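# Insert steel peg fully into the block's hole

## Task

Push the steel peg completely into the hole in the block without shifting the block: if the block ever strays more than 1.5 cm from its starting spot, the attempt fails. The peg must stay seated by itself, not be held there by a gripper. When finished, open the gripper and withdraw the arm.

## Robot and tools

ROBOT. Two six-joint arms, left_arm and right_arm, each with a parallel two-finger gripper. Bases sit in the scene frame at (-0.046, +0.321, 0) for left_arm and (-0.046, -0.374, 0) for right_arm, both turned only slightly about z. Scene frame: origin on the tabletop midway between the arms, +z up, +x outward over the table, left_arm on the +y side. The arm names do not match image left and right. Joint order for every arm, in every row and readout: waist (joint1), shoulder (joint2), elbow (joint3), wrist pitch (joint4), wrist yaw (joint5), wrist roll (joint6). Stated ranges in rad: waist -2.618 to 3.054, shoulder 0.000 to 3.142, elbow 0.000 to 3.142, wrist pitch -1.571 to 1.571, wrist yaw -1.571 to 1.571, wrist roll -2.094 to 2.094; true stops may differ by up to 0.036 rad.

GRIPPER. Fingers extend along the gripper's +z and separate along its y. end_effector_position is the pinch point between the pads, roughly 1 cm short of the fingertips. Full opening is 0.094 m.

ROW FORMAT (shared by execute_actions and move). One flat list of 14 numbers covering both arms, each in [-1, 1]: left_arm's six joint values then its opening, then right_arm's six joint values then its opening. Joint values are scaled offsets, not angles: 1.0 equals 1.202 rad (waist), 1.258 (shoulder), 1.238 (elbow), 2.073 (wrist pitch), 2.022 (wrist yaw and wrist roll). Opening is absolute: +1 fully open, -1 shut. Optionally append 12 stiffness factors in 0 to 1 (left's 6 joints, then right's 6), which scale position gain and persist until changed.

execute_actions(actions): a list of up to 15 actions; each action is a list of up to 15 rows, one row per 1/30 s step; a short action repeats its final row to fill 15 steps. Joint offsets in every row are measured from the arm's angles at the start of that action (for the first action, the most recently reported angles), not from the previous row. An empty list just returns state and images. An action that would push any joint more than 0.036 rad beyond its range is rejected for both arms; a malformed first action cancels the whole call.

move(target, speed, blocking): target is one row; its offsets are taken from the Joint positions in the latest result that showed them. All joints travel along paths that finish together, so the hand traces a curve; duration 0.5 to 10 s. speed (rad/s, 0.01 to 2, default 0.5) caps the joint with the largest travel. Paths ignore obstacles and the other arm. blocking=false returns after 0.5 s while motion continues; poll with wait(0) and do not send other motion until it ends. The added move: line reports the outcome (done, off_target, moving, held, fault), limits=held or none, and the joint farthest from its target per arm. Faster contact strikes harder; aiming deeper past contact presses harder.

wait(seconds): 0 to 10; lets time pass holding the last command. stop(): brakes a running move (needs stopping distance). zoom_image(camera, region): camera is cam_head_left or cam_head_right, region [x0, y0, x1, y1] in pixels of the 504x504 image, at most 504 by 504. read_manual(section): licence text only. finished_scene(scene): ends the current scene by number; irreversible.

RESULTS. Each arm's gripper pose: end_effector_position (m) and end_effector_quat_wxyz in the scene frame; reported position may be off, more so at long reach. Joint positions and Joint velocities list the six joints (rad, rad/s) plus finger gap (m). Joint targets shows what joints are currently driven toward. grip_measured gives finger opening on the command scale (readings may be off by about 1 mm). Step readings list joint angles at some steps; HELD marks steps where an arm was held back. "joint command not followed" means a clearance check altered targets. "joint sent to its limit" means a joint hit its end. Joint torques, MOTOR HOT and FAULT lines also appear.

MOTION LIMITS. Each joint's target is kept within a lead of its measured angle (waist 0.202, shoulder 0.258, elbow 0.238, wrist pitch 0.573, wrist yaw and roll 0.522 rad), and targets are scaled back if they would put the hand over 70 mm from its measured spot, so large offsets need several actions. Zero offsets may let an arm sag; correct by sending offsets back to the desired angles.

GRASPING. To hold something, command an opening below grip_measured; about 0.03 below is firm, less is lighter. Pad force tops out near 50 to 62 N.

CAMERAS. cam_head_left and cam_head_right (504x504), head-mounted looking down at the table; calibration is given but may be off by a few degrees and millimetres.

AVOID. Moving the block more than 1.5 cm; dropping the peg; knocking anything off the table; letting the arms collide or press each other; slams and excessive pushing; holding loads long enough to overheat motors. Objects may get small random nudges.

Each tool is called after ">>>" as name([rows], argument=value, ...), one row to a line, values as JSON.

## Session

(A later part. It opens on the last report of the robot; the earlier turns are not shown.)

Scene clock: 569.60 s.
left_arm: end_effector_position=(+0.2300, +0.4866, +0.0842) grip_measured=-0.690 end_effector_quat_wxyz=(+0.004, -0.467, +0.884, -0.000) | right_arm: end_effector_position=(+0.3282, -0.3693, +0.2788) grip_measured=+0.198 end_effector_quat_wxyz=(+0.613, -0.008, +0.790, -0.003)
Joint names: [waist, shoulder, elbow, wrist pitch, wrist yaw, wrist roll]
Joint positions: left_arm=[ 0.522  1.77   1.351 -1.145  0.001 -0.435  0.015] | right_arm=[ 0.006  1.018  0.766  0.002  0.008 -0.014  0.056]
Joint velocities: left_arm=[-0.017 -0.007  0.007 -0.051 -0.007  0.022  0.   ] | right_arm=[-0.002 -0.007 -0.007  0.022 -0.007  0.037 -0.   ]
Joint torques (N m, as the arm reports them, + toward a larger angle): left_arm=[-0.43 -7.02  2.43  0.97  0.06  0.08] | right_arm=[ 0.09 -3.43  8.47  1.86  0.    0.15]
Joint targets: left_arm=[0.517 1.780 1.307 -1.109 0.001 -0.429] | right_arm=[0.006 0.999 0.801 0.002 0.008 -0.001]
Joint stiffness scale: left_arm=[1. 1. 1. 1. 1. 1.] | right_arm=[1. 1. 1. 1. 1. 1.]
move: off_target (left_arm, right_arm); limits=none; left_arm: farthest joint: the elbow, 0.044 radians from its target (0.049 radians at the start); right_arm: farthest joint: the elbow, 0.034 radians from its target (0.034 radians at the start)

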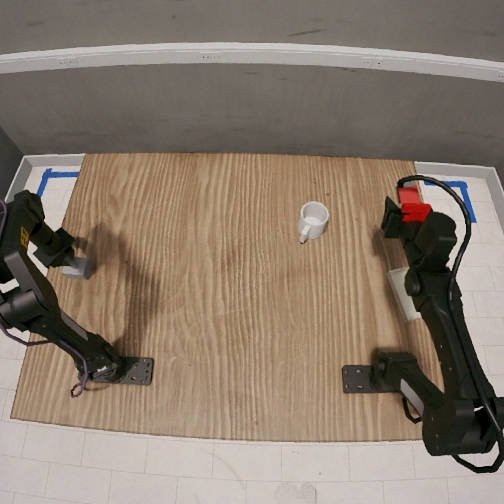

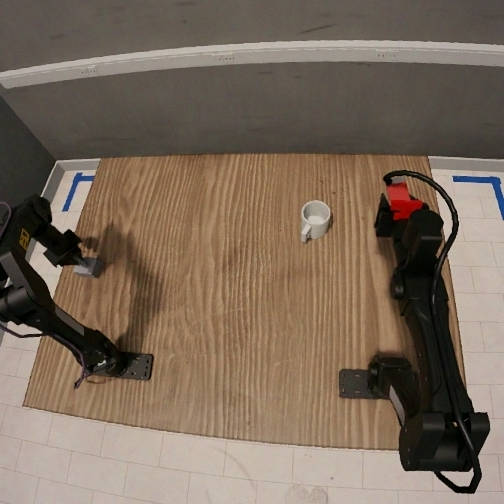

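>>> move(target=[0,0.0,0.087,-0.03,0,0.003,-0.8, 0,-0.015,0.028,0,0,0.006,0.2], speed=0.1)

Scene clock: 582.67 s.
left_arm: end_effector_position=(+0.2362, +0.4903, +0.1010) grip_measured=-0.690 end_effector_quat_wxyz=(+0.013, -0.467, +0.884, +0.000) | right_arm: end_effector_position=(+0.3282, -0.3693, +0.2788) grip_measured=+0.198 end_effector_quat_wxyz=(+0.613, -0.008, +0.790, -0.003)
Joint names: [waist, shoulder, elbow, wrist pitch, wrist yaw, wrist roll]
Joint positions: left_arm=[ 0.522  1.77   1.418 -1.192  0.001 -0.435  0.015] | right_arm=[ 0.006  1.018  0.766  0.002  0.008 -0.014  0.056]
Joint velocities: left_arm=[-0.017 -0.007 -0.017  0.022  0.007  0.022  0.   ] | right_arm=[ 0.002 -0.002 -0.022  0.022  0.051 -0.037 -0.001]
Joint torques (N m, as the arm reports them, + toward a larger angle): left_arm=[ 0.01 -7.82  9.31  0.56  0.02  0.08] | right_arm=[-0.05 -3.51  8.45  1.9   0.01  0.16]
Joint targets: left_arm=[0.522 1.770 1.459 -1.207 0.001 -0.429] | right_arm=[0.006 0.999 0.801 0.002 0.008 -0.001]
Joint stiffness scale: left_arm=[1. 1. 1. 1. 1. 1.] | right_arm=[1. 1. 1. 1. 1. 1.]
move: off_target (left_arm, right_arm); limits=none; left_arm: farthest joint: the elbow, 0.040 radians from its target (0.107 radians at the start); right_arm: farthest joint: the elbow, 0.034 radians from its target (0.034 radians at the start)

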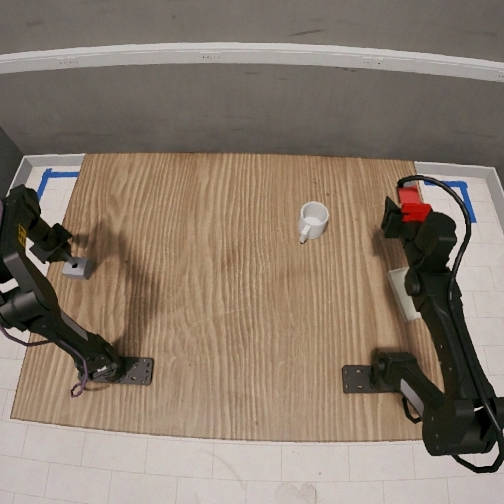

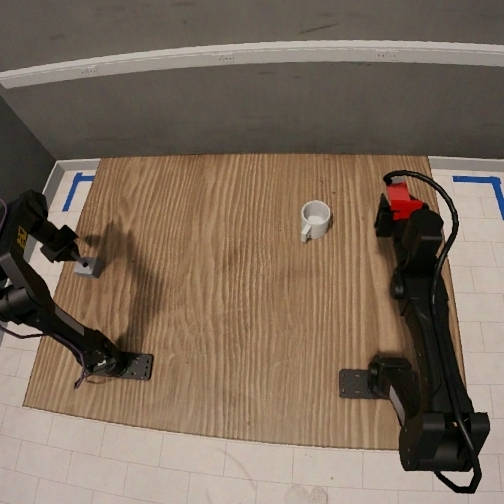

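Now shoulder forward +0.031, waist +0.007.

>>> move(target=[0.01,0.026,0.033,0.0,0,0.003,-0.8, 0,-0.015,0.028,0,0,0.006,0.2], speed=0.08)

>>> zoom_image(camera="cam_head_left", region=[20, 210, 120, 310])

>>> zoom_image(camera="cam_head_right", region=[30, 210, 130, 310])

Scene clock: 592.20 s.
left_arm: end_effector_position=(+0.2346, +0.4915, +0.0913) grip_measured=-0.690 end_effector_quat_wxyz=(-0.002, -0.470, +0.883, -0.000) | right_arm: end_effector_position=(+0.3282, -0.3693, +0.2788) grip_measured=+0.198 end_effector_quat_wxyz=(+0.613, -0.008, +0.790, -0.003)
Joint names: [waist, shoulder, elbow, wrist pitch, wrist yaw, wrist roll]
Joint positions: left_arm=[ 0.528  1.801  1.418 -1.193  0.001 -0.435  0.015] | right_arm=[ 0.006  1.018  0.766  0.002  0.008 -0.014  0.056]
Joint velocities: left_arm=[-0.002  0.007 -0.007  0.022 -0.037  0.051 -0.   ] | right_arm=[ 0.007  0.007 -0.022 -0.051 -0.037 -0.022 -0.   ]
Joint torques (N m, as the arm reports them, + toward a larger angle): left_arm=[ 0.72 -7.9   9.26  0.58  0.03  0.08] | right_arm=[-0.02 -3.34  8.28  1.89 -0.01  0.11]
Joint targets: left_arm=[0.534 1.803 1.459 -1.192 0.001 -0.429] | right_arm=[0.006 0.999 0.801 0.002 0.008 -0.001]
Joint stiffness scale: left_arm=[1. 1. 1. 1. 1. 1.] | right_arm=[1. 1. 1. 1. 1. 1.]
move: off_target (left_arm, right_arm); limits=none; left_arm: farthest joint: the elbow, 0.040 radians from its target (0.040 radians at the start); right_arm: farthest joint: the elbow, 0.034 radians from its target (0.034 radians at the start)

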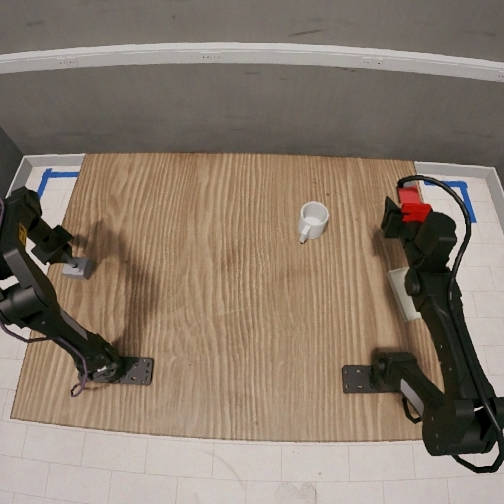

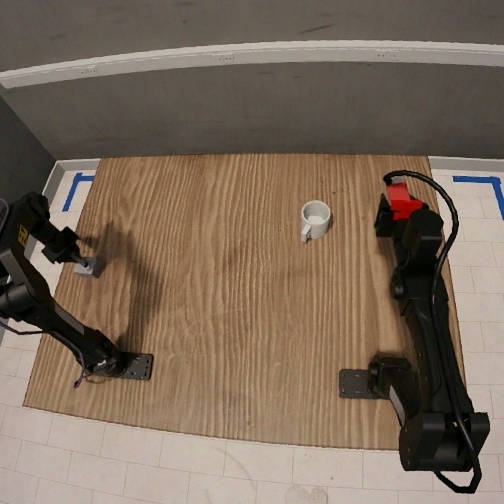

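Region (20, 210, 120, 310) of cam_head_left's 504x504 image, scaled by 5.040, with more detail than that image has.

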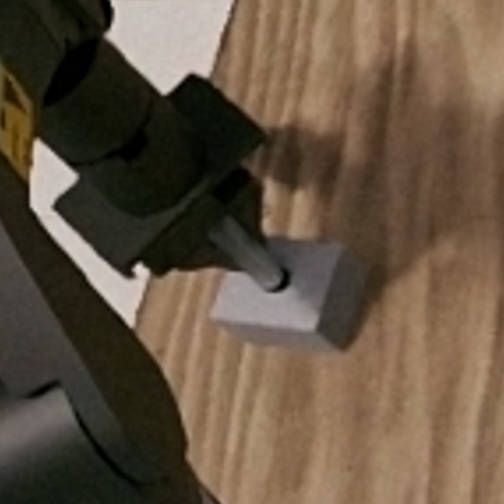

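Region (30, 210, 130, 310) of cam_head_right's 504x504 image, scaled by 5.040, with more detail than that image has.

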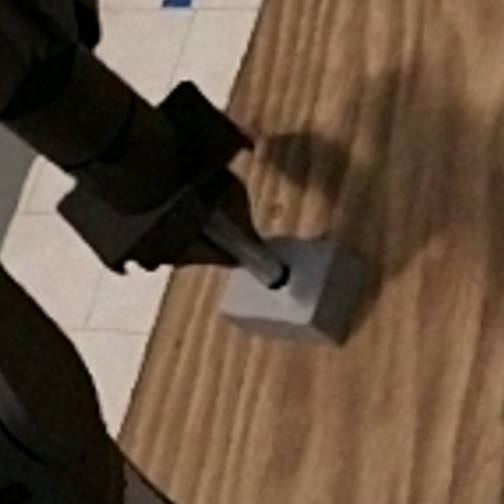

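>>> move(target=[0.004,0.012,-0.063,0.042,0,0.003,-0.8, 0,-0.015,0.028,0,0,0.006,0.2], speed=0.05)

>>> zoom_image(camera="cam_head_left", region=[20, 210, 120, 310])

>>> zoom_image(camera="cam_head_right", region=[30, 210, 130, 310])

Scene clock: 603.60 s.
left_arm: end_effector_position=(+0.2341, +0.4912, +0.0833) grip_measured=-0.690 end_effector_quat_wxyz=(-0.001, -0.470, +0.883, -0.000) | right_arm: end_effector_position=(+0.3282, -0.3693, +0.2788) grip_measured=+0.198 end_effector_quat_wxyz=(+0.613, -0.008, +0.790, -0.003)
Joint names: [waist, shoulder, elbow, wrist pitch, wrist yaw, wrist roll]
Joint positions: left_arm=[ 0.528  1.801  1.386 -1.158  0.001 -0.435  0.015] | right_arm=[ 0.006  1.018  0.766  0.002  0.008 -0.014  0.056]
Joint velocities: left_arm=[ 0.007 -0.007 -0.012 -0.037  0.007 -0.037 -0.001] | right_arm=[-0.017 -0.012  0.002 -0.007 -0.037 -0.037  0.   ]
Joint torques (N m, as the arm reports them, + toward a larger angle): left_arm=[ 0.31 -6.97  2.25  1.12 -0.01  0.08] | right_arm=[ 0.04 -3.64  8.13  1.9   0.03  0.13]
Joint targets: left_arm=[0.532 1.816 1.340 -1.106 0.001 -0.429] | right_arm=[0.006 0.999 0.801 0.002 0.008 -0.001]
Joint stiffness scale: left_arm=[1. 1. 1. 1. 1. 1.] | right_arm=[1. 1. 1. 1. 1. 1.]
move: off_target (left_arm, right_arm); limits=none; left_arm: farthest joint: the wrist pitch, 0.052 radians from its target (0.087 radians at the start); right_arm: farthest joint: the elbow, 0.034 radians from its target (0.034 radians at the start)

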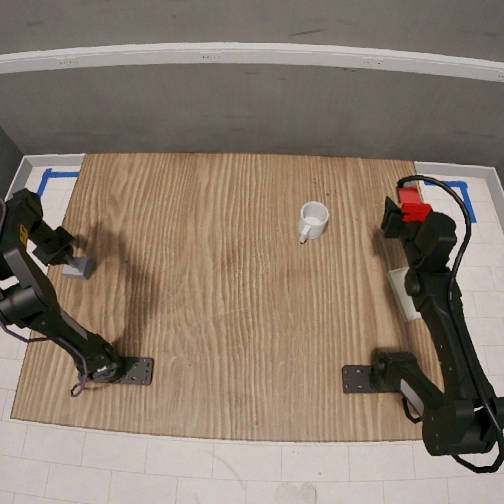

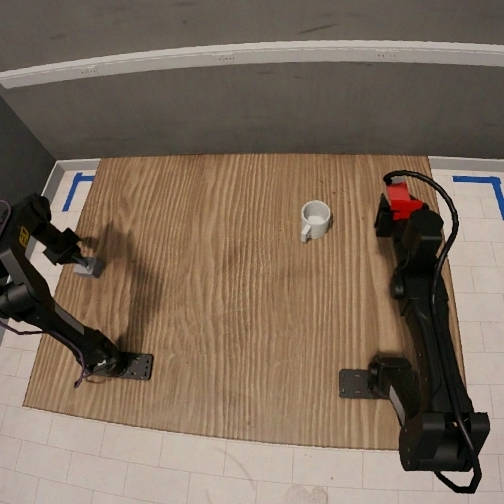

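Region (20, 210, 120, 310) of cam_head_left's 504x504 image, scaled by 5.040, with more detail than that image has.

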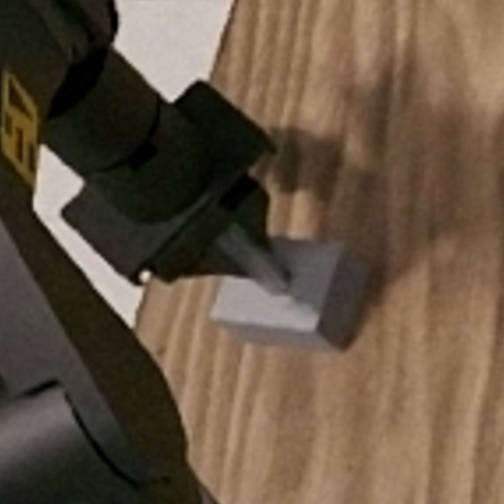

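Region (30, 210, 130, 310) of cam_head_right's 504x504 image, scaled by 5.040, with more detail than that image has.

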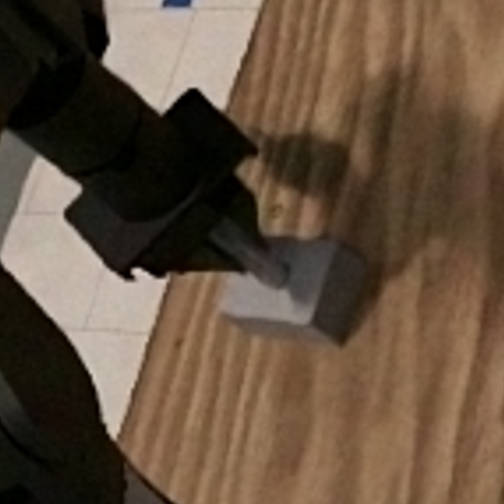

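>>> zoom_image(camera="cam_head_left", region=[55, 245, 95, 285])

>>> zoom_image(camera="cam_head_right", region=[65, 245, 105, 285])

Region (55, 245, 95, 285) of cam_head_left's 504x504 image, scaled by 12.600, with more detail than that image has.

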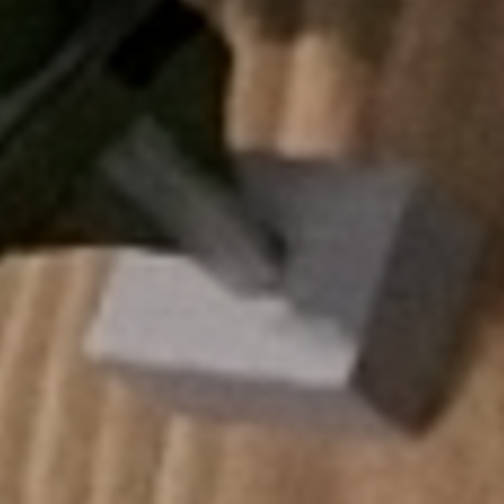

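Region (65, 245, 105, 285) of cam_head_right's 504x504 image, scaled by 12.600, with more detail than that image has.

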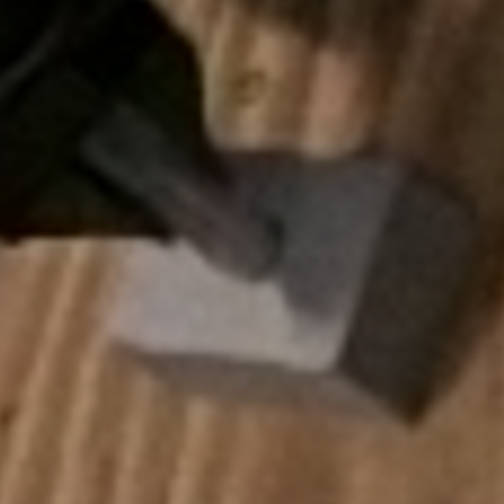

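>>> move(target=[-0.008,0.0,0.042,0.003,0,0.003,-0.8, 0,-0.015,0.028,0,0,0.006,0.2], speed=0.05)

>>> zoom_image(camera="cam_head_left", region=[55, 245, 95, 285])

>>> zoom_image(camera="cam_head_right", region=[65, 245, 105, 285])

Scene clock: 634.20 s.
left_arm: end_effector_position=(+0.2371, +0.4919, +0.0865) grip_measured=-0.690 end_effector_quat_wxyz=(+0.004, -0.469, +0.883, -0.000) | right_arm: end_effector_position=(+0.3282, -0.3693, +0.2788) grip_measured=+0.198 end_effector_quat_wxyz=(+0.613, -0.008, +0.790, -0.003)
Joint names: [waist, shoulder, elbow, wrist pitch, wrist yaw, wrist roll]
Joint positions: left_arm=[ 0.525  1.801  1.398 -1.16   0.001 -0.435  0.015] | right_arm=[ 0.006  1.018  0.766  0.002  0.008 -0.014  0.056]
Joint velocities: left_arm=[-0.012 -0.002  0.002  0.037 -0.007 -0.11   0.   ] | right_arm=[ 0.002  0.007 -0.007 -0.051 -0.081  0.022 -0.   ]
Joint torques (N m, as the arm reports them, + toward a larger angle): left_arm=[-0.7  -7.88  9.26  0.7   0.02  0.07] | right_arm=[ 0.08 -3.55  8.38  1.88  0.01  0.17]
Joint targets: left_arm=[0.518 1.802 1.439 -1.151 0.001 -0.429] | right_arm=[0.006 0.999 0.801 0.002 0.008 -0.001]
Joint stiffness scale: left_arm=[1. 1. 1. 1. 1. 1.] | right_arm=[1. 1. 1. 1. 1. 1.]
move: off_target (left_arm, right_arm); limits=none; left_arm: farthest joint: the elbow, 0.040 radians from its target (0.052 radians at the start); right_arm: farthest joint: the elbow, 0.034 radians from its target (0.034 radians at the start)

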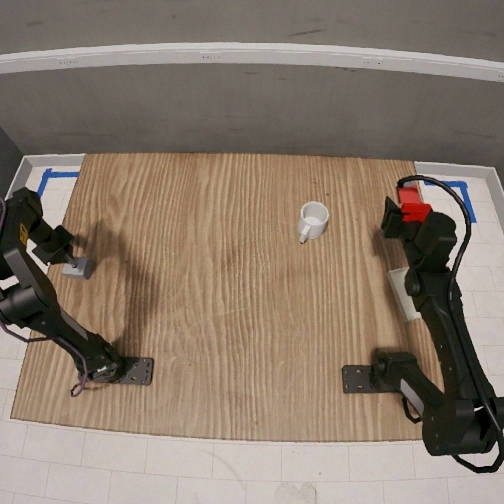

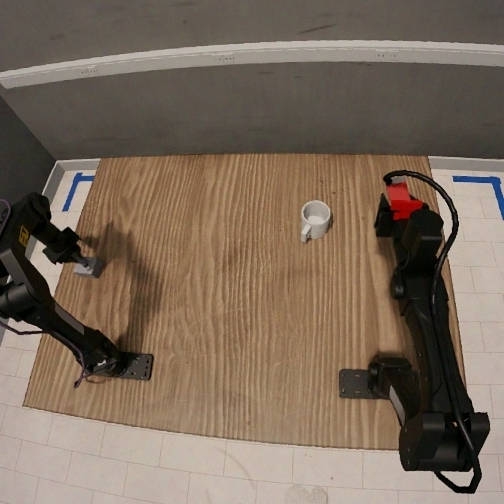

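Region (55, 245, 95, 285) of cam_head_left's 504x504 image, scaled by 12.600, with more detail than that image has.

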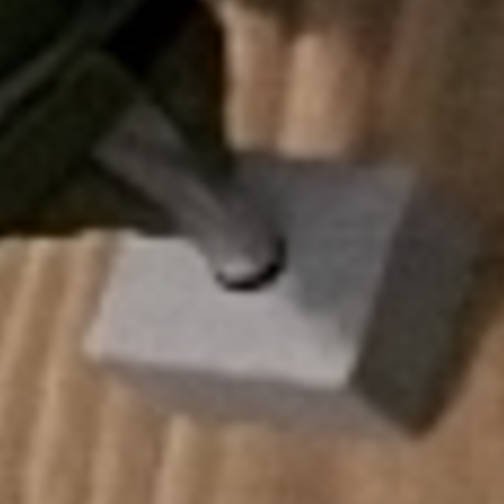

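Region (65, 245, 105, 285) of cam_head_right's 504x504 image, scaled by 12.600, with more detail than that image has.

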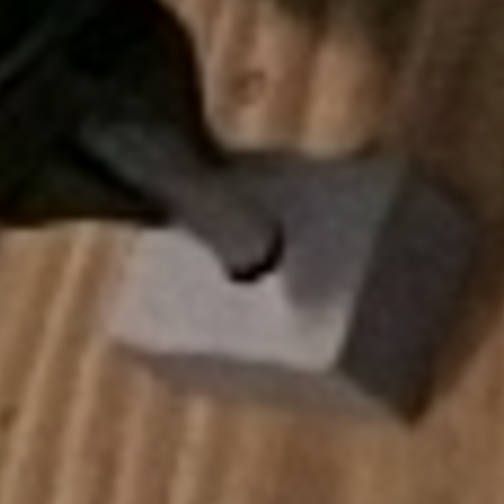

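>>> move(target=[-0.005,0.0,-0.010,0.004,0,0.003,-0.8, 0,-0.015,0.028,0,0,0.006,0.2], speed=0.1)

>>> move(target=[-0.005,0.012,-0.063,0.042,0,0.003,-0.8, 0,-0.015,0.028,0,0,0.006,0.2], speed=0.05)

>>> zoom_image(camera="cam_head_left", region=[20, 210, 120, 310])

Scene clock: 644.40 s.
left_arm: end_effector_position=(+0.2371, +0.4919, +0.0865) grip_measured=-0.690 end_effector_quat_wxyz=(+0.004, -0.469, +0.883, -0.000) | right_arm: end_effector_position=(+0.3282, -0.3693, +0.2788) grip_measured=+0.198 end_effector_quat_wxyz=(+0.613, -0.008, +0.790, -0.003)
Joint names: [waist, shoulder, elbow, wrist pitch, wrist yaw, wrist roll]
Joint positions: left_arm=[ 0.525  1.801  1.398 -1.16   0.001 -0.435  0.015] | right_arm=[ 0.006  1.018  0.766  0.002  0.008 -0.014  0.056]
Joint velocities: left_arm=[ 0.017 -0.002  0.022  0.007 -0.022 -0.066 -0.001] | right_arm=[ 0.002 -0.012 -0.002  0.007 -0.022  0.037  0.001]
Joint torques (N m, as the arm reports them, + toward a larger angle): left_arm=[-0.57 -8.08  4.98  0.71  0.02  0.07] | right_arm=[-0.07 -3.55  8.3   1.93  0.04  0.11]
Joint targets: left_arm=[0.519 1.801 1.386 -1.152 0.001 -0.429] | right_arm=[0.006 0.999 0.801 0.002 0.008 -0.001]
Joint stiffness scale: left_arm=[1. 1. 1. 1. 1. 1.] | right_arm=[1. 1. 1. 1. 1. 1.]
move: off_target (right_arm); limits=none; left_arm: farthest joint: the elbow, 0.013 radians from its target (0.013 radians at the start); right_arm: farthest joint: the elbow, 0.034 radians from its target (0.034 radians at the start)

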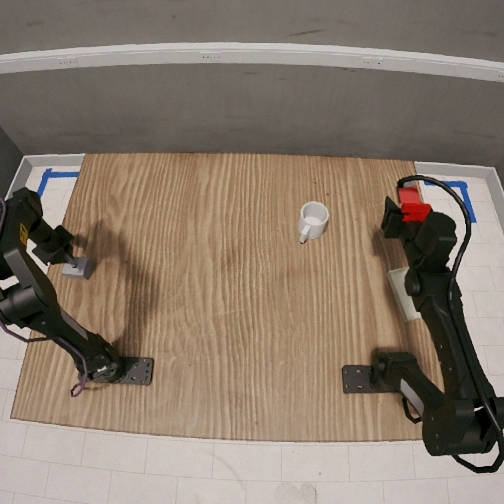

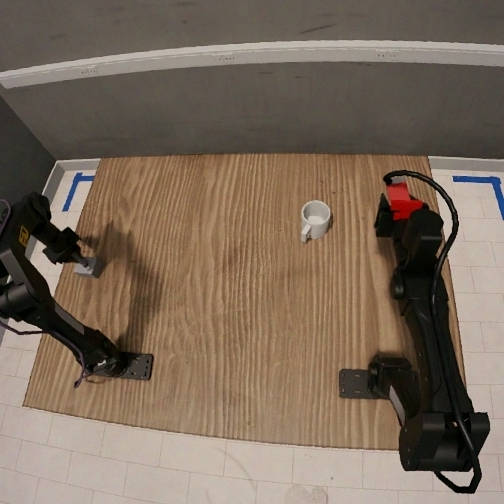

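Scene clock: 646.37 s.
left_arm: end_effector_position=(+0.2387, +0.4930, +0.0839) grip_measured=-0.691 end_effector_quat_wxyz=(+0.014, -0.469, +0.883, +0.000) | right_arm: end_effector_position=(+0.3282, -0.3693, +0.2788) grip_measured=+0.198 end_effector_quat_wxyz=(+0.613, -0.008, +0.790, -0.003)
Joint names: [waist, shoulder, elbow, wrist pitch, wrist yaw, wrist roll]
Joint positions: left_arm=[ 0.525  1.792  1.377 -1.128  0.001 -0.435  0.015] | right_arm=[ 0.006  1.018  0.766  0.002  0.008 -0.014  0.056]
Joint velocities: left_arm=[ 0.007 -0.012 -0.012 -0.007 -0.007 -0.022  0.   ] | right_arm=[-0.012 -0.002  0.002  0.007 -0.007 -0.022 -0.   ]
Joint torques (N m, as the arm reports them, + toward a larger angle): left_arm=[-0.55 -6.23  1.4   1.18  0.02  0.07] | right_arm=[-0.01 -3.35  8.4   1.88 -0.02  0.11]
Joint targets: left_arm=[0.519 1.815 1.320 -1.073 0.001 -0.429] | right_arm=[0.006 0.999 0.801 0.002 0.008 -0.001]
Joint stiffness scale: left_arm=[1. 1. 1. 1. 1. 1.] | right_arm=[1. 1. 1. 1. 1. 1.]
move: off_target (left_arm, right_arm); limits=none; left_arm: farthest joint: the elbow, 0.057 radians from its target (0.078 radians at the start); right_arm: farthest joint: the elbow, 0.034 radians from its target (0.034 radians at the start)

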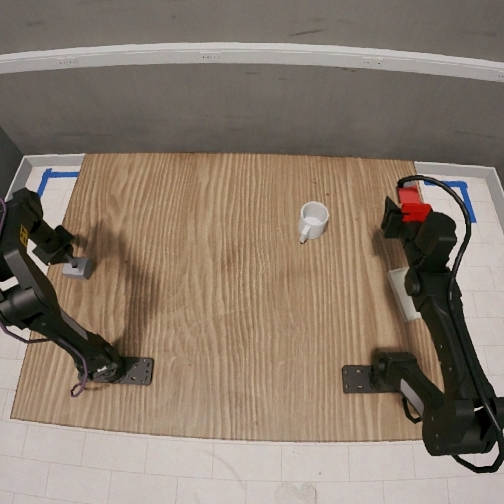

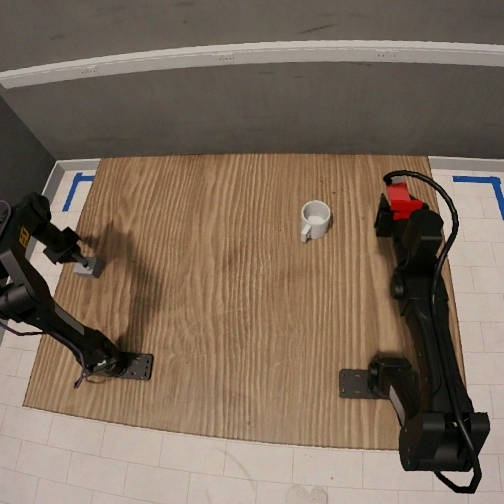

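Region (20, 210, 120, 310) of cam_head_left's 504x504 image, scaled by 5.040, with more detail than that image has.

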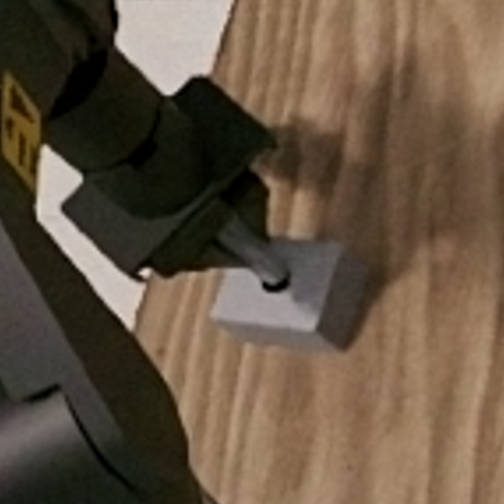

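>>> move(target=[-0.005,0.008,-0.03,-0.03,0,0.003,-0.8, 0,-0.015,0.028,0,0,0.006,0.2], speed=0.02)

>>> zoom_image(camera="cam_head_left", region=[55, 245, 95, 285])

Scene clock: 660.37 s.
left_arm: end_effector_position=(+0.2381, +0.4926, +0.0844) grip_measured=-0.691 end_effector_quat_wxyz=(+0.013, -0.469, +0.883, +0.000) | right_arm: end_effector_position=(+0.3282, -0.3693, +0.2788) grip_measured=+0.198 end_effector_quat_wxyz=(+0.613, -0.008, +0.790, -0.003)
Joint names: [waist, shoulder, elbow, wrist pitch, wrist yaw, wrist roll]
Joint positions: left_arm=[ 0.525  1.79   1.377 -1.131  0.001 -0.435  0.015] | right_arm=[ 0.006  1.018  0.766  0.002  0.008 -0.014  0.056]
Joint velocities: left_arm=[ 0.012 -0.012  0.002  0.022 -0.051  0.022 -0.   ] | right_arm=[ 0.012 -0.012  0.007  0.037  0.007  0.051  0.   ]
Joint torques (N m, as the arm reports them, + toward a larger angle): left_arm=[-0.56 -7.08  3.01  0.13  0.01  0.07] | right_arm=[ 0.02 -3.78  8.41  1.9   0.01  0.13]
Joint targets: left_arm=[0.519 1.802 1.340 -1.191 0.001 -0.429] | right_arm=[0.006 0.999 0.801 0.002 0.008 -0.001]
Joint stiffness scale: left_arm=[1. 1. 1. 1. 1. 1.] | right_arm=[1. 1. 1. 1. 1. 1.]
move: off_target (left_arm, right_arm); limits=none; left_arm: farthest joint: the wrist pitch, 0.059 radians from its target (0.062 radians at the start); right_arm: farthest joint: the elbow, 0.034 radians from its target (0.034 radians at the start)

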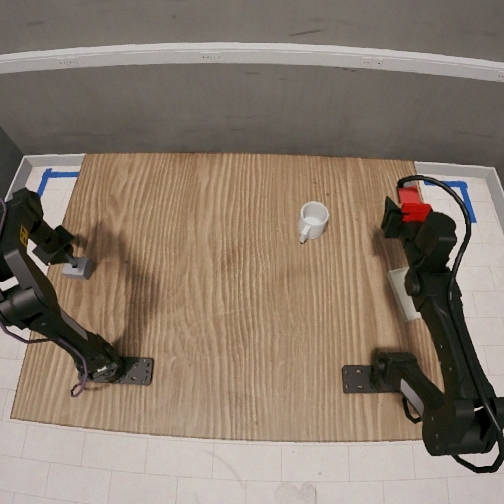

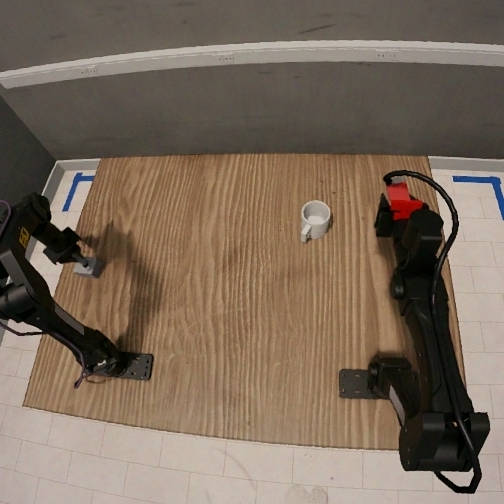

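Region (55, 245, 95, 285) of cam_head_left's 504x504 image, scaled by 12.600, with more detail than that image has.

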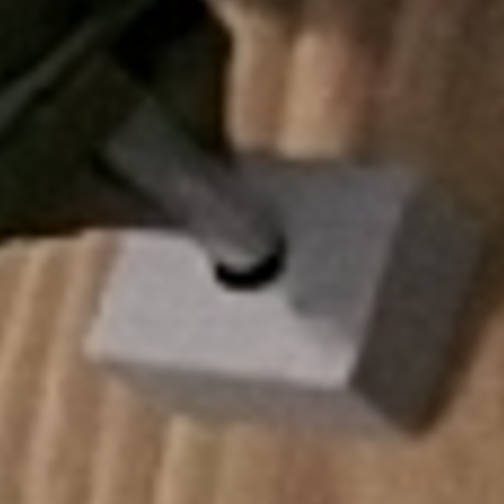

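>>> move(target=[-0.005,0.0,0.044,-0.019,0,0.003,-0.8, 0,-0.015,0.028,0,0,0.006,0.2], speed=0.05)

>>> zoom_image(camera="cam_head_left", region=[55, 245, 95, 285])

>>> zoom_image(camera="cam_head_right", region=[65, 245, 105, 285])

Scene clock: 686.83 s.
left_arm: end_effector_position=(+0.2362, +0.4914, +0.0877) grip_measured=-0.691 end_effector_quat_wxyz=(+0.007, -0.469, +0.883, +0.000) | right_arm: end_effector_position=(+0.3282, -0.3693, +0.2788) grip_measured=+0.198 end_effector_quat_wxyz=(+0.613, -0.008, +0.790, -0.003)
Joint names: [waist, shoulder, elbow, wrist pitch, wrist yaw, wrist roll]
Joint positions: left_arm=[ 0.525  1.79   1.39  -1.156  0.001 -0.435  0.015] | right_arm=[ 0.006  1.018  0.766  0.002  0.008 -0.014  0.056]
Joint velocities: left_arm=[ 0.007  0.002  0.002 -0.007  0.007  0.022 -0.001] | right_arm=[-0.002  0.012 -0.017 -0.037 -0.051 -0.051  0.   ]
Joint torques (N m, as the arm reports them, + toward a larger angle): left_arm=[-0.52 -7.98  9.37  0.54  0.02  0.08] | right_arm=[ 0.05 -3.43  8.19  1.91  0.04  0.11]
Joint targets: left_arm=[0.519 1.790 1.431 -1.171 0.001 -0.429] | right_arm=[0.006 0.999 0.801 0.002 0.008 -0.001]
Joint stiffness scale: left_arm=[1. 1. 1. 1. 1. 1.] | right_arm=[1. 1. 1. 1. 1. 1.]
move: off_target (left_arm, right_arm); limits=none; left_arm: farthest joint: the elbow, 0.041 radians from its target (0.055 radians at the start); right_arm: farthest joint: the elbow, 0.034 radians from its target (0.034 radians at the start)

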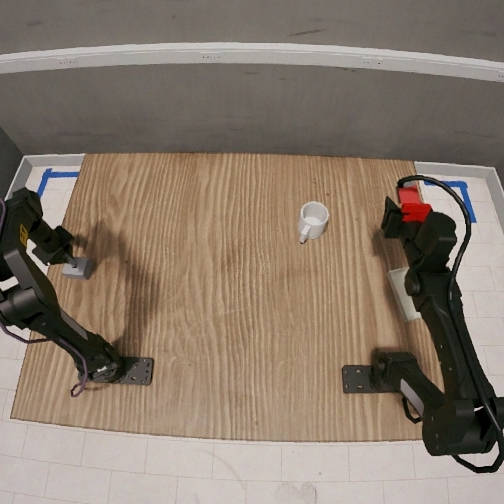

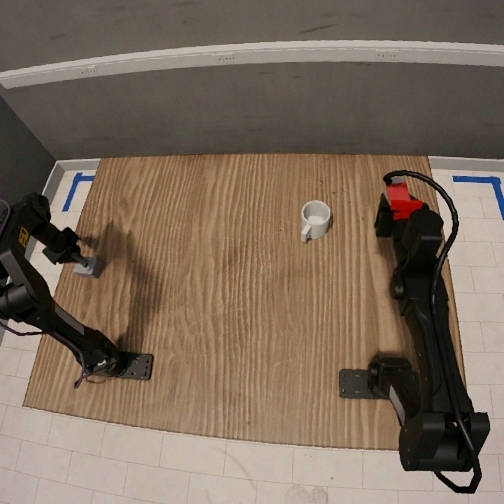

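Region (55, 245, 95, 285) of cam_head_left's 504x504 image, scaled by 12.600, with more detail than that image has.

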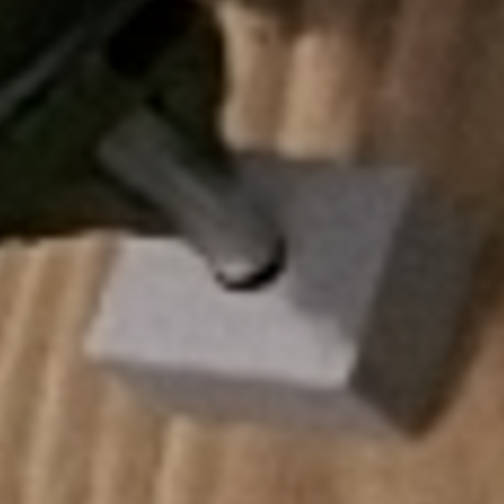

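Region (65, 245, 105, 285) of cam_head_right's 504x504 image, scaled by 12.600, with more detail than that image has.

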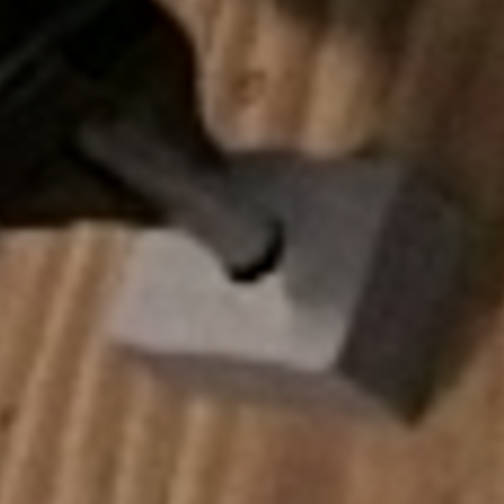

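Descend using the shoulder only.

>>> move(target=[-0.005,0.032,0.033,-0.004,0,0.003,-0.8, 0,-0.015,0.028,0,0,0.006,0.2], speed=0.03)

>>> zoom_image(camera="cam_head_left", region=[55, 245, 95, 285])

Scene clock: 694.17 s.
left_arm: end_effector_position=(+0.2350, +0.4909, +0.0770) grip_measured=-0.691 end_effector_quat_wxyz=(-0.010, -0.469, +0.883, -0.000) | right_arm: end_effector_position=(+0.3282, -0.3693, +0.2788) grip_measured=+0.198 end_effector_quat_wxyz=(+0.613, -0.008, +0.790, -0.003)
Joint names: [waist, shoulder, elbow, wrist pitch, wrist yaw, wrist roll]
Joint positions: left_arm=[ 0.525  1.825  1.39  -1.156 -0.    -0.435  0.015] | right_arm=[ 0.006  1.018  0.766  0.002  0.008 -0.014  0.056]
Joint velocities: left_arm=[-0.007 -0.017  0.002 -0.037 -0.051  0.037 -0.   ] | right_arm=[-0.012  0.007  0.002 -0.037  0.022 -0.022 -0.001]
Joint torques (N m, as the arm reports them, + toward a larger angle): left_arm=[-0.54 -7.81  9.24  0.51  0.03  0.07] | right_arm=[-0.11 -3.44  8.3   1.88 -0.02  0.16]
Joint targets: left_arm=[0.519 1.830 1.431 -1.164 0.001 -0.429] | right_arm=[0.006 0.999 0.801 0.002 0.008 -0.001]
Joint stiffness scale: left_arm=[1. 1. 1. 1. 1. 1.] | right_arm=[1. 1. 1. 1. 1. 1.]
move: off_target (left_arm, right_arm); limits=none; left_arm: farthest joint: the elbow, 0.041 radians from its target (0.041 radians at the start); right_arm: farthest joint: the elbow, 0.034 radians from its target (0.034 radians at the start)

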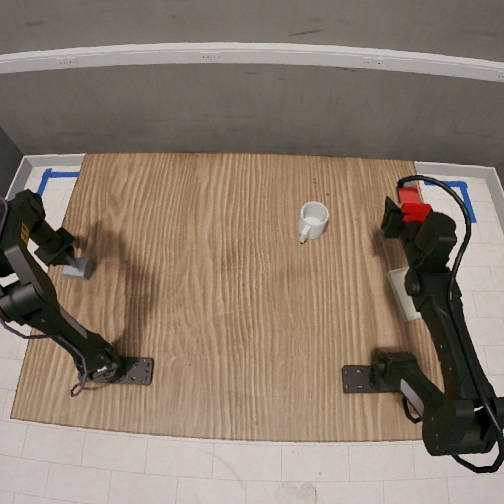

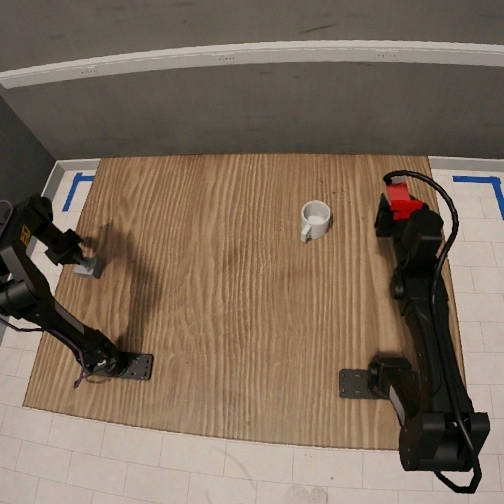

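Region (55, 245, 95, 285) of cam_head_left's 504x504 image, scaled by 12.600, with more detail than that image has.

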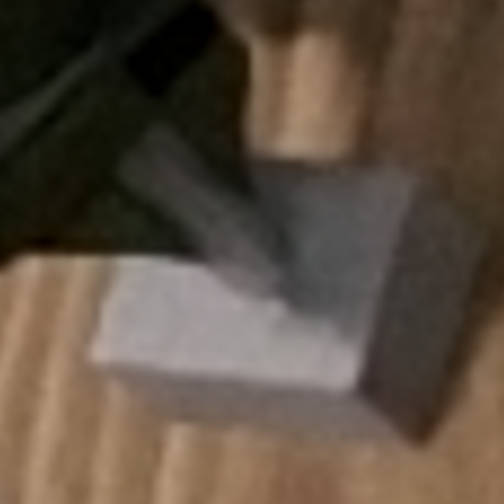

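>>> move(target=[-0.005,0.0,-0.010,0.005,0,0.003,-0.8, 0,-0.015,0.028,0,0,0.006,0.2], speed=0.1)

>>> move(target=[-0.005,0.0,-0.072,0.049,0,0.003,-0.8, 0,-0.015,0.028,0,0,0.006,0.2], speed=0.05)

>>> zoom_image(camera="cam_head_left", region=[20, 210, 120, 310])

Scene clock: 711.97 s.
left_arm: end_effector_position=(+0.2352, +0.4910, +0.0770) grip_measured=-0.691 end_effector_quat_wxyz=(-0.009, -0.469, +0.883, -0.000) | right_arm: end_effector_position=(+0.3282, -0.3693, +0.2788) grip_measured=+0.198 end_effector_quat_wxyz=(+0.613, -0.008, +0.790, -0.003)
Joint names: [waist, shoulder, elbow, wrist pitch, wrist yaw, wrist roll]
Joint positions: left_arm=[ 0.525  1.825  1.39  -1.155 -0.    -0.435  0.015] | right_arm=[ 0.006  1.018  0.766  0.002  0.008 -0.014  0.056]
Joint velocities: left_arm=[-0.012  0.007  0.012  0.022  0.066  0.007 -0.002] | right_arm=[-0.012 -0.012  0.002  0.037 -0.022  0.081 -0.002]
Joint torques (N m, as the arm reports them, + toward a larger angle): left_arm=[-0.53 -8.21  4.9   0.67  0.01  0.07] | right_arm=[ 0.08 -3.62  8.25  1.9   0.    0.13]
Joint targets: left_arm=[0.519 1.825 1.378 -1.146 -0.000 -0.429] | right_arm=[0.006 0.999 0.801 0.002 0.008 -0.001]
Joint stiffness scale: left_arm=[1. 1. 1. 1. 1. 1.] | right_arm=[1. 1. 1. 1. 1. 1.]
move: off_target (right_arm); limits=none; left_arm: farthest joint: the elbow, 0.013 radians from its target (0.013 radians at the start); right_arm: farthest joint: the elbow, 0.034 radians from its target (0.034 radians at the start)

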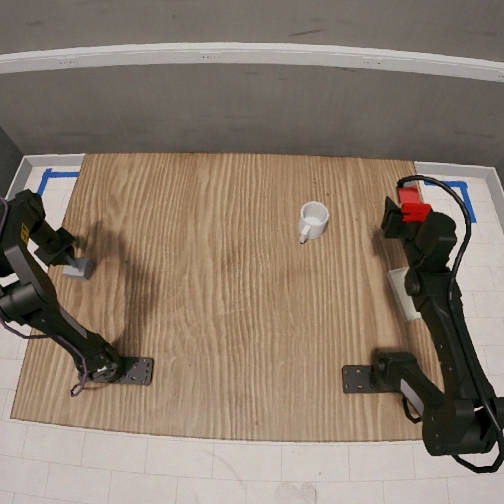

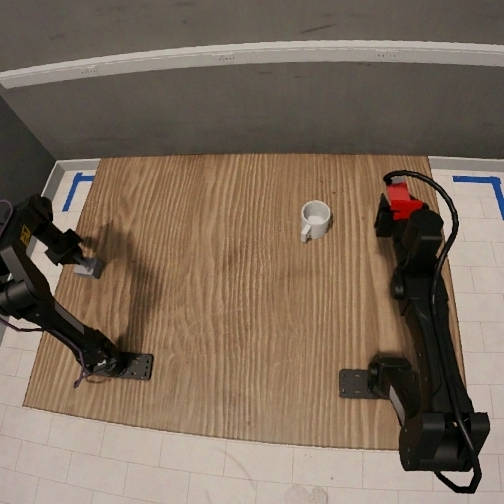

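Scene clock: 714.27 s.
left_arm: end_effector_position=(+0.2345, +0.4906, +0.0685) grip_measured=-0.691 end_effector_quat_wxyz=(-0.003, -0.468, +0.883, -0.000) | right_arm: end_effector_position=(+0.3282, -0.3693, +0.2788) grip_measured=+0.198 end_effector_quat_wxyz=(+0.613, -0.008, +0.790, -0.003)
Joint names: [waist, shoulder, elbow, wrist pitch, wrist yaw, wrist roll]
Joint positions: left_arm=[ 0.525  1.817  1.346 -1.106 -0.    -0.434  0.015] | right_arm=[ 0.006  1.018  0.766  0.002  0.008 -0.014  0.056]
Joint velocities: left_arm=[ 0.012 -0.002 -0.017  0.051 -0.007 -0.037 -0.001] | right_arm=[-0.007  0.007 -0.017  0.11  -0.066 -0.007 -0.   ]
Joint torques (N m, as the arm reports them, + toward a larger angle): left_arm=[-0.53 -7.47  2.27  1.09  0.02  0.05] | right_arm=[ 0.09 -3.58  8.3   1.9   0.    0.13]
Joint targets: left_arm=[0.519 1.825 1.301 -1.054 -0.000 -0.429] | right_arm=[0.006 0.999 0.801 0.002 0.008 -0.001]
Joint stiffness scale: left_arm=[1. 1. 1. 1. 1. 1.] | right_arm=[1. 1. 1. 1. 1. 1.]
move: off_target (left_arm, right_arm); limits=none; left_arm: farthest joint: the wrist pitch, 0.053 radians from its target (0.102 radians at the start); right_arm: farthest joint: the elbow, 0.034 radians from its target (0.034 radians at the start)

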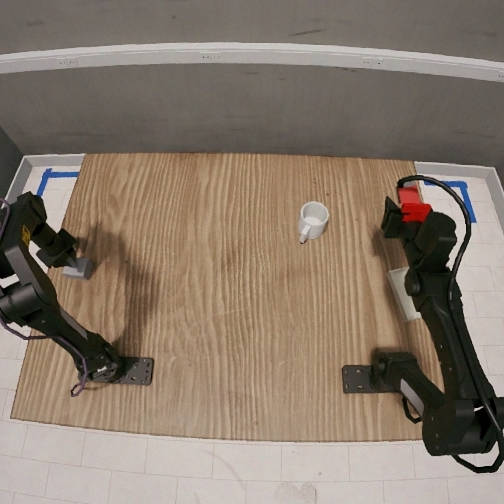

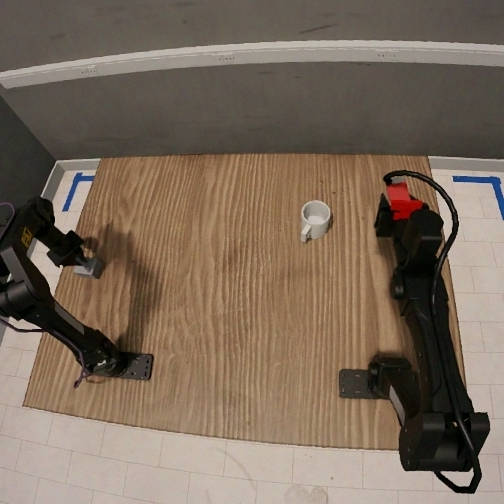

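Region (20, 210, 120, 310) of cam_head_left's 504x504 image, scaled by 5.040, with more detail than that image has.

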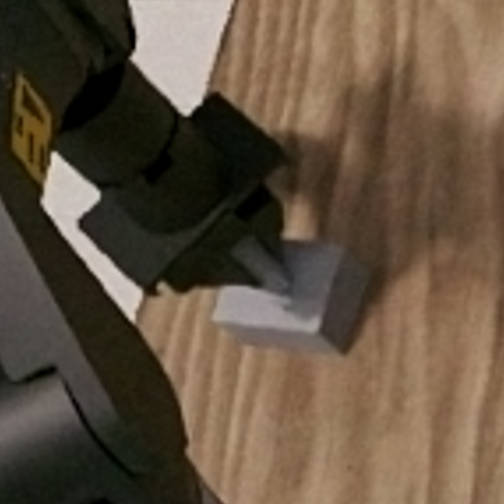

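>>> move(target=[0,0,0,0,0,0,-0.45, 0,-0.015,0.028,0,0,0.006,0.2], speed=0.05)

>>> zoom_image(camera="cam_head_left", region=[20, 210, 120, 310])

Scene clock: 722.50 s.
left_arm: end_effector_position=(+0.2343, +0.4905, +0.0679) grip_measured=-0.452 end_effector_quat_wxyz=(-0.005, -0.468, +0.883, -0.000) | right_arm: end_effector_position=(+0.3282, -0.3693, +0.2788) grip_measured=+0.198 end_effector_quat_wxyz=(+0.613, -0.008, +0.790, -0.003)
Joint names: [waist, shoulder, elbow, wrist pitch, wrist yaw, wrist roll]
Joint positions: left_arm=[ 0.525  1.819  1.346 -1.107 -0.    -0.434  0.026] | right_arm=[ 0.006  1.018  0.766  0.002  0.008 -0.014  0.056]
Joint velocities: left_arm=[-0.017 -0.002 -0.007 -0.081 -0.022 -0.007 -0.001] | right_arm=[-0.007 -0.012 -0.007  0.007  0.022  0.081  0.   ]
Joint torques (N m, as the arm reports them, + toward a larger angle): left_arm=[ 0.02 -8.25  5.9   0.61  0.01  0.03] | right_arm=[-0.11 -3.46  8.23  1.9  -0.04  0.17]
Joint targets: left_arm=[0.525 1.817 1.346 -1.106 -0.000 -0.434] | right_arm=[0.006 0.999 0.801 0.002 0.008 -0.001]
Joint stiffness scale: left_arm=[1. 1. 1. 1. 1. 1.] | right_arm=[1. 1. 1. 1. 1. 1.]
move: off_target (right_arm); limits=none; left_arm: farthest joint: the shoulder, 0.002 radians from its target (0.000 radians at the start); right_arm: farthest joint: the elbow, 0.034 radians from its target (0.034 radians at the start)

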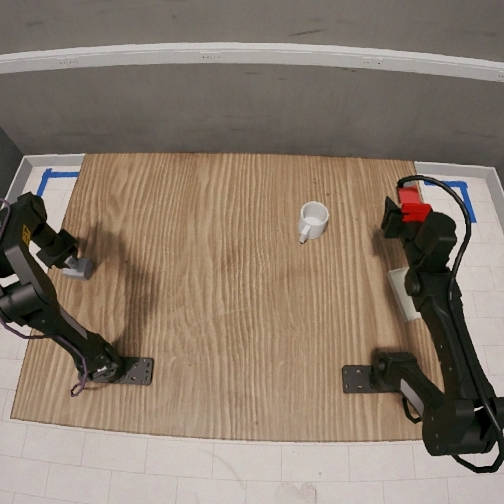

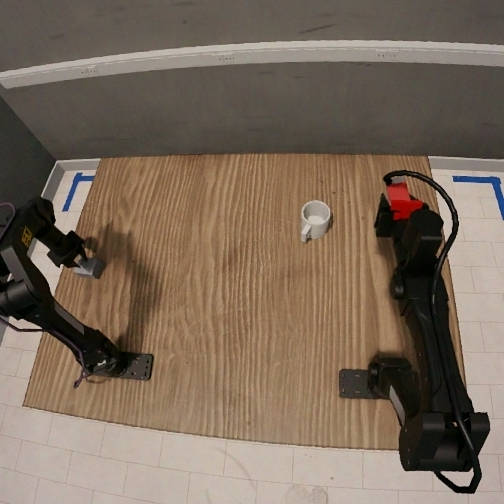

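Region (20, 210, 120, 310) of cam_head_left's 504x504 image, scaled by 5.040, with more detail than that image has.

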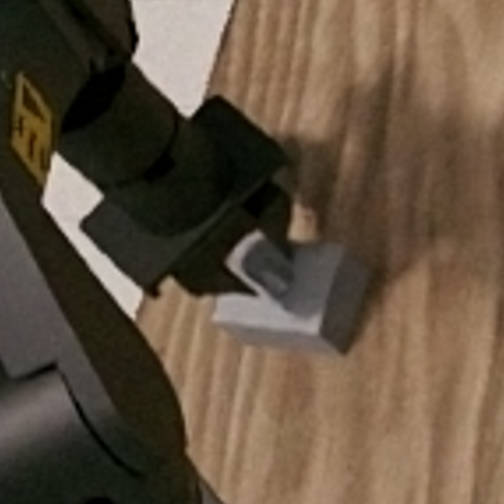

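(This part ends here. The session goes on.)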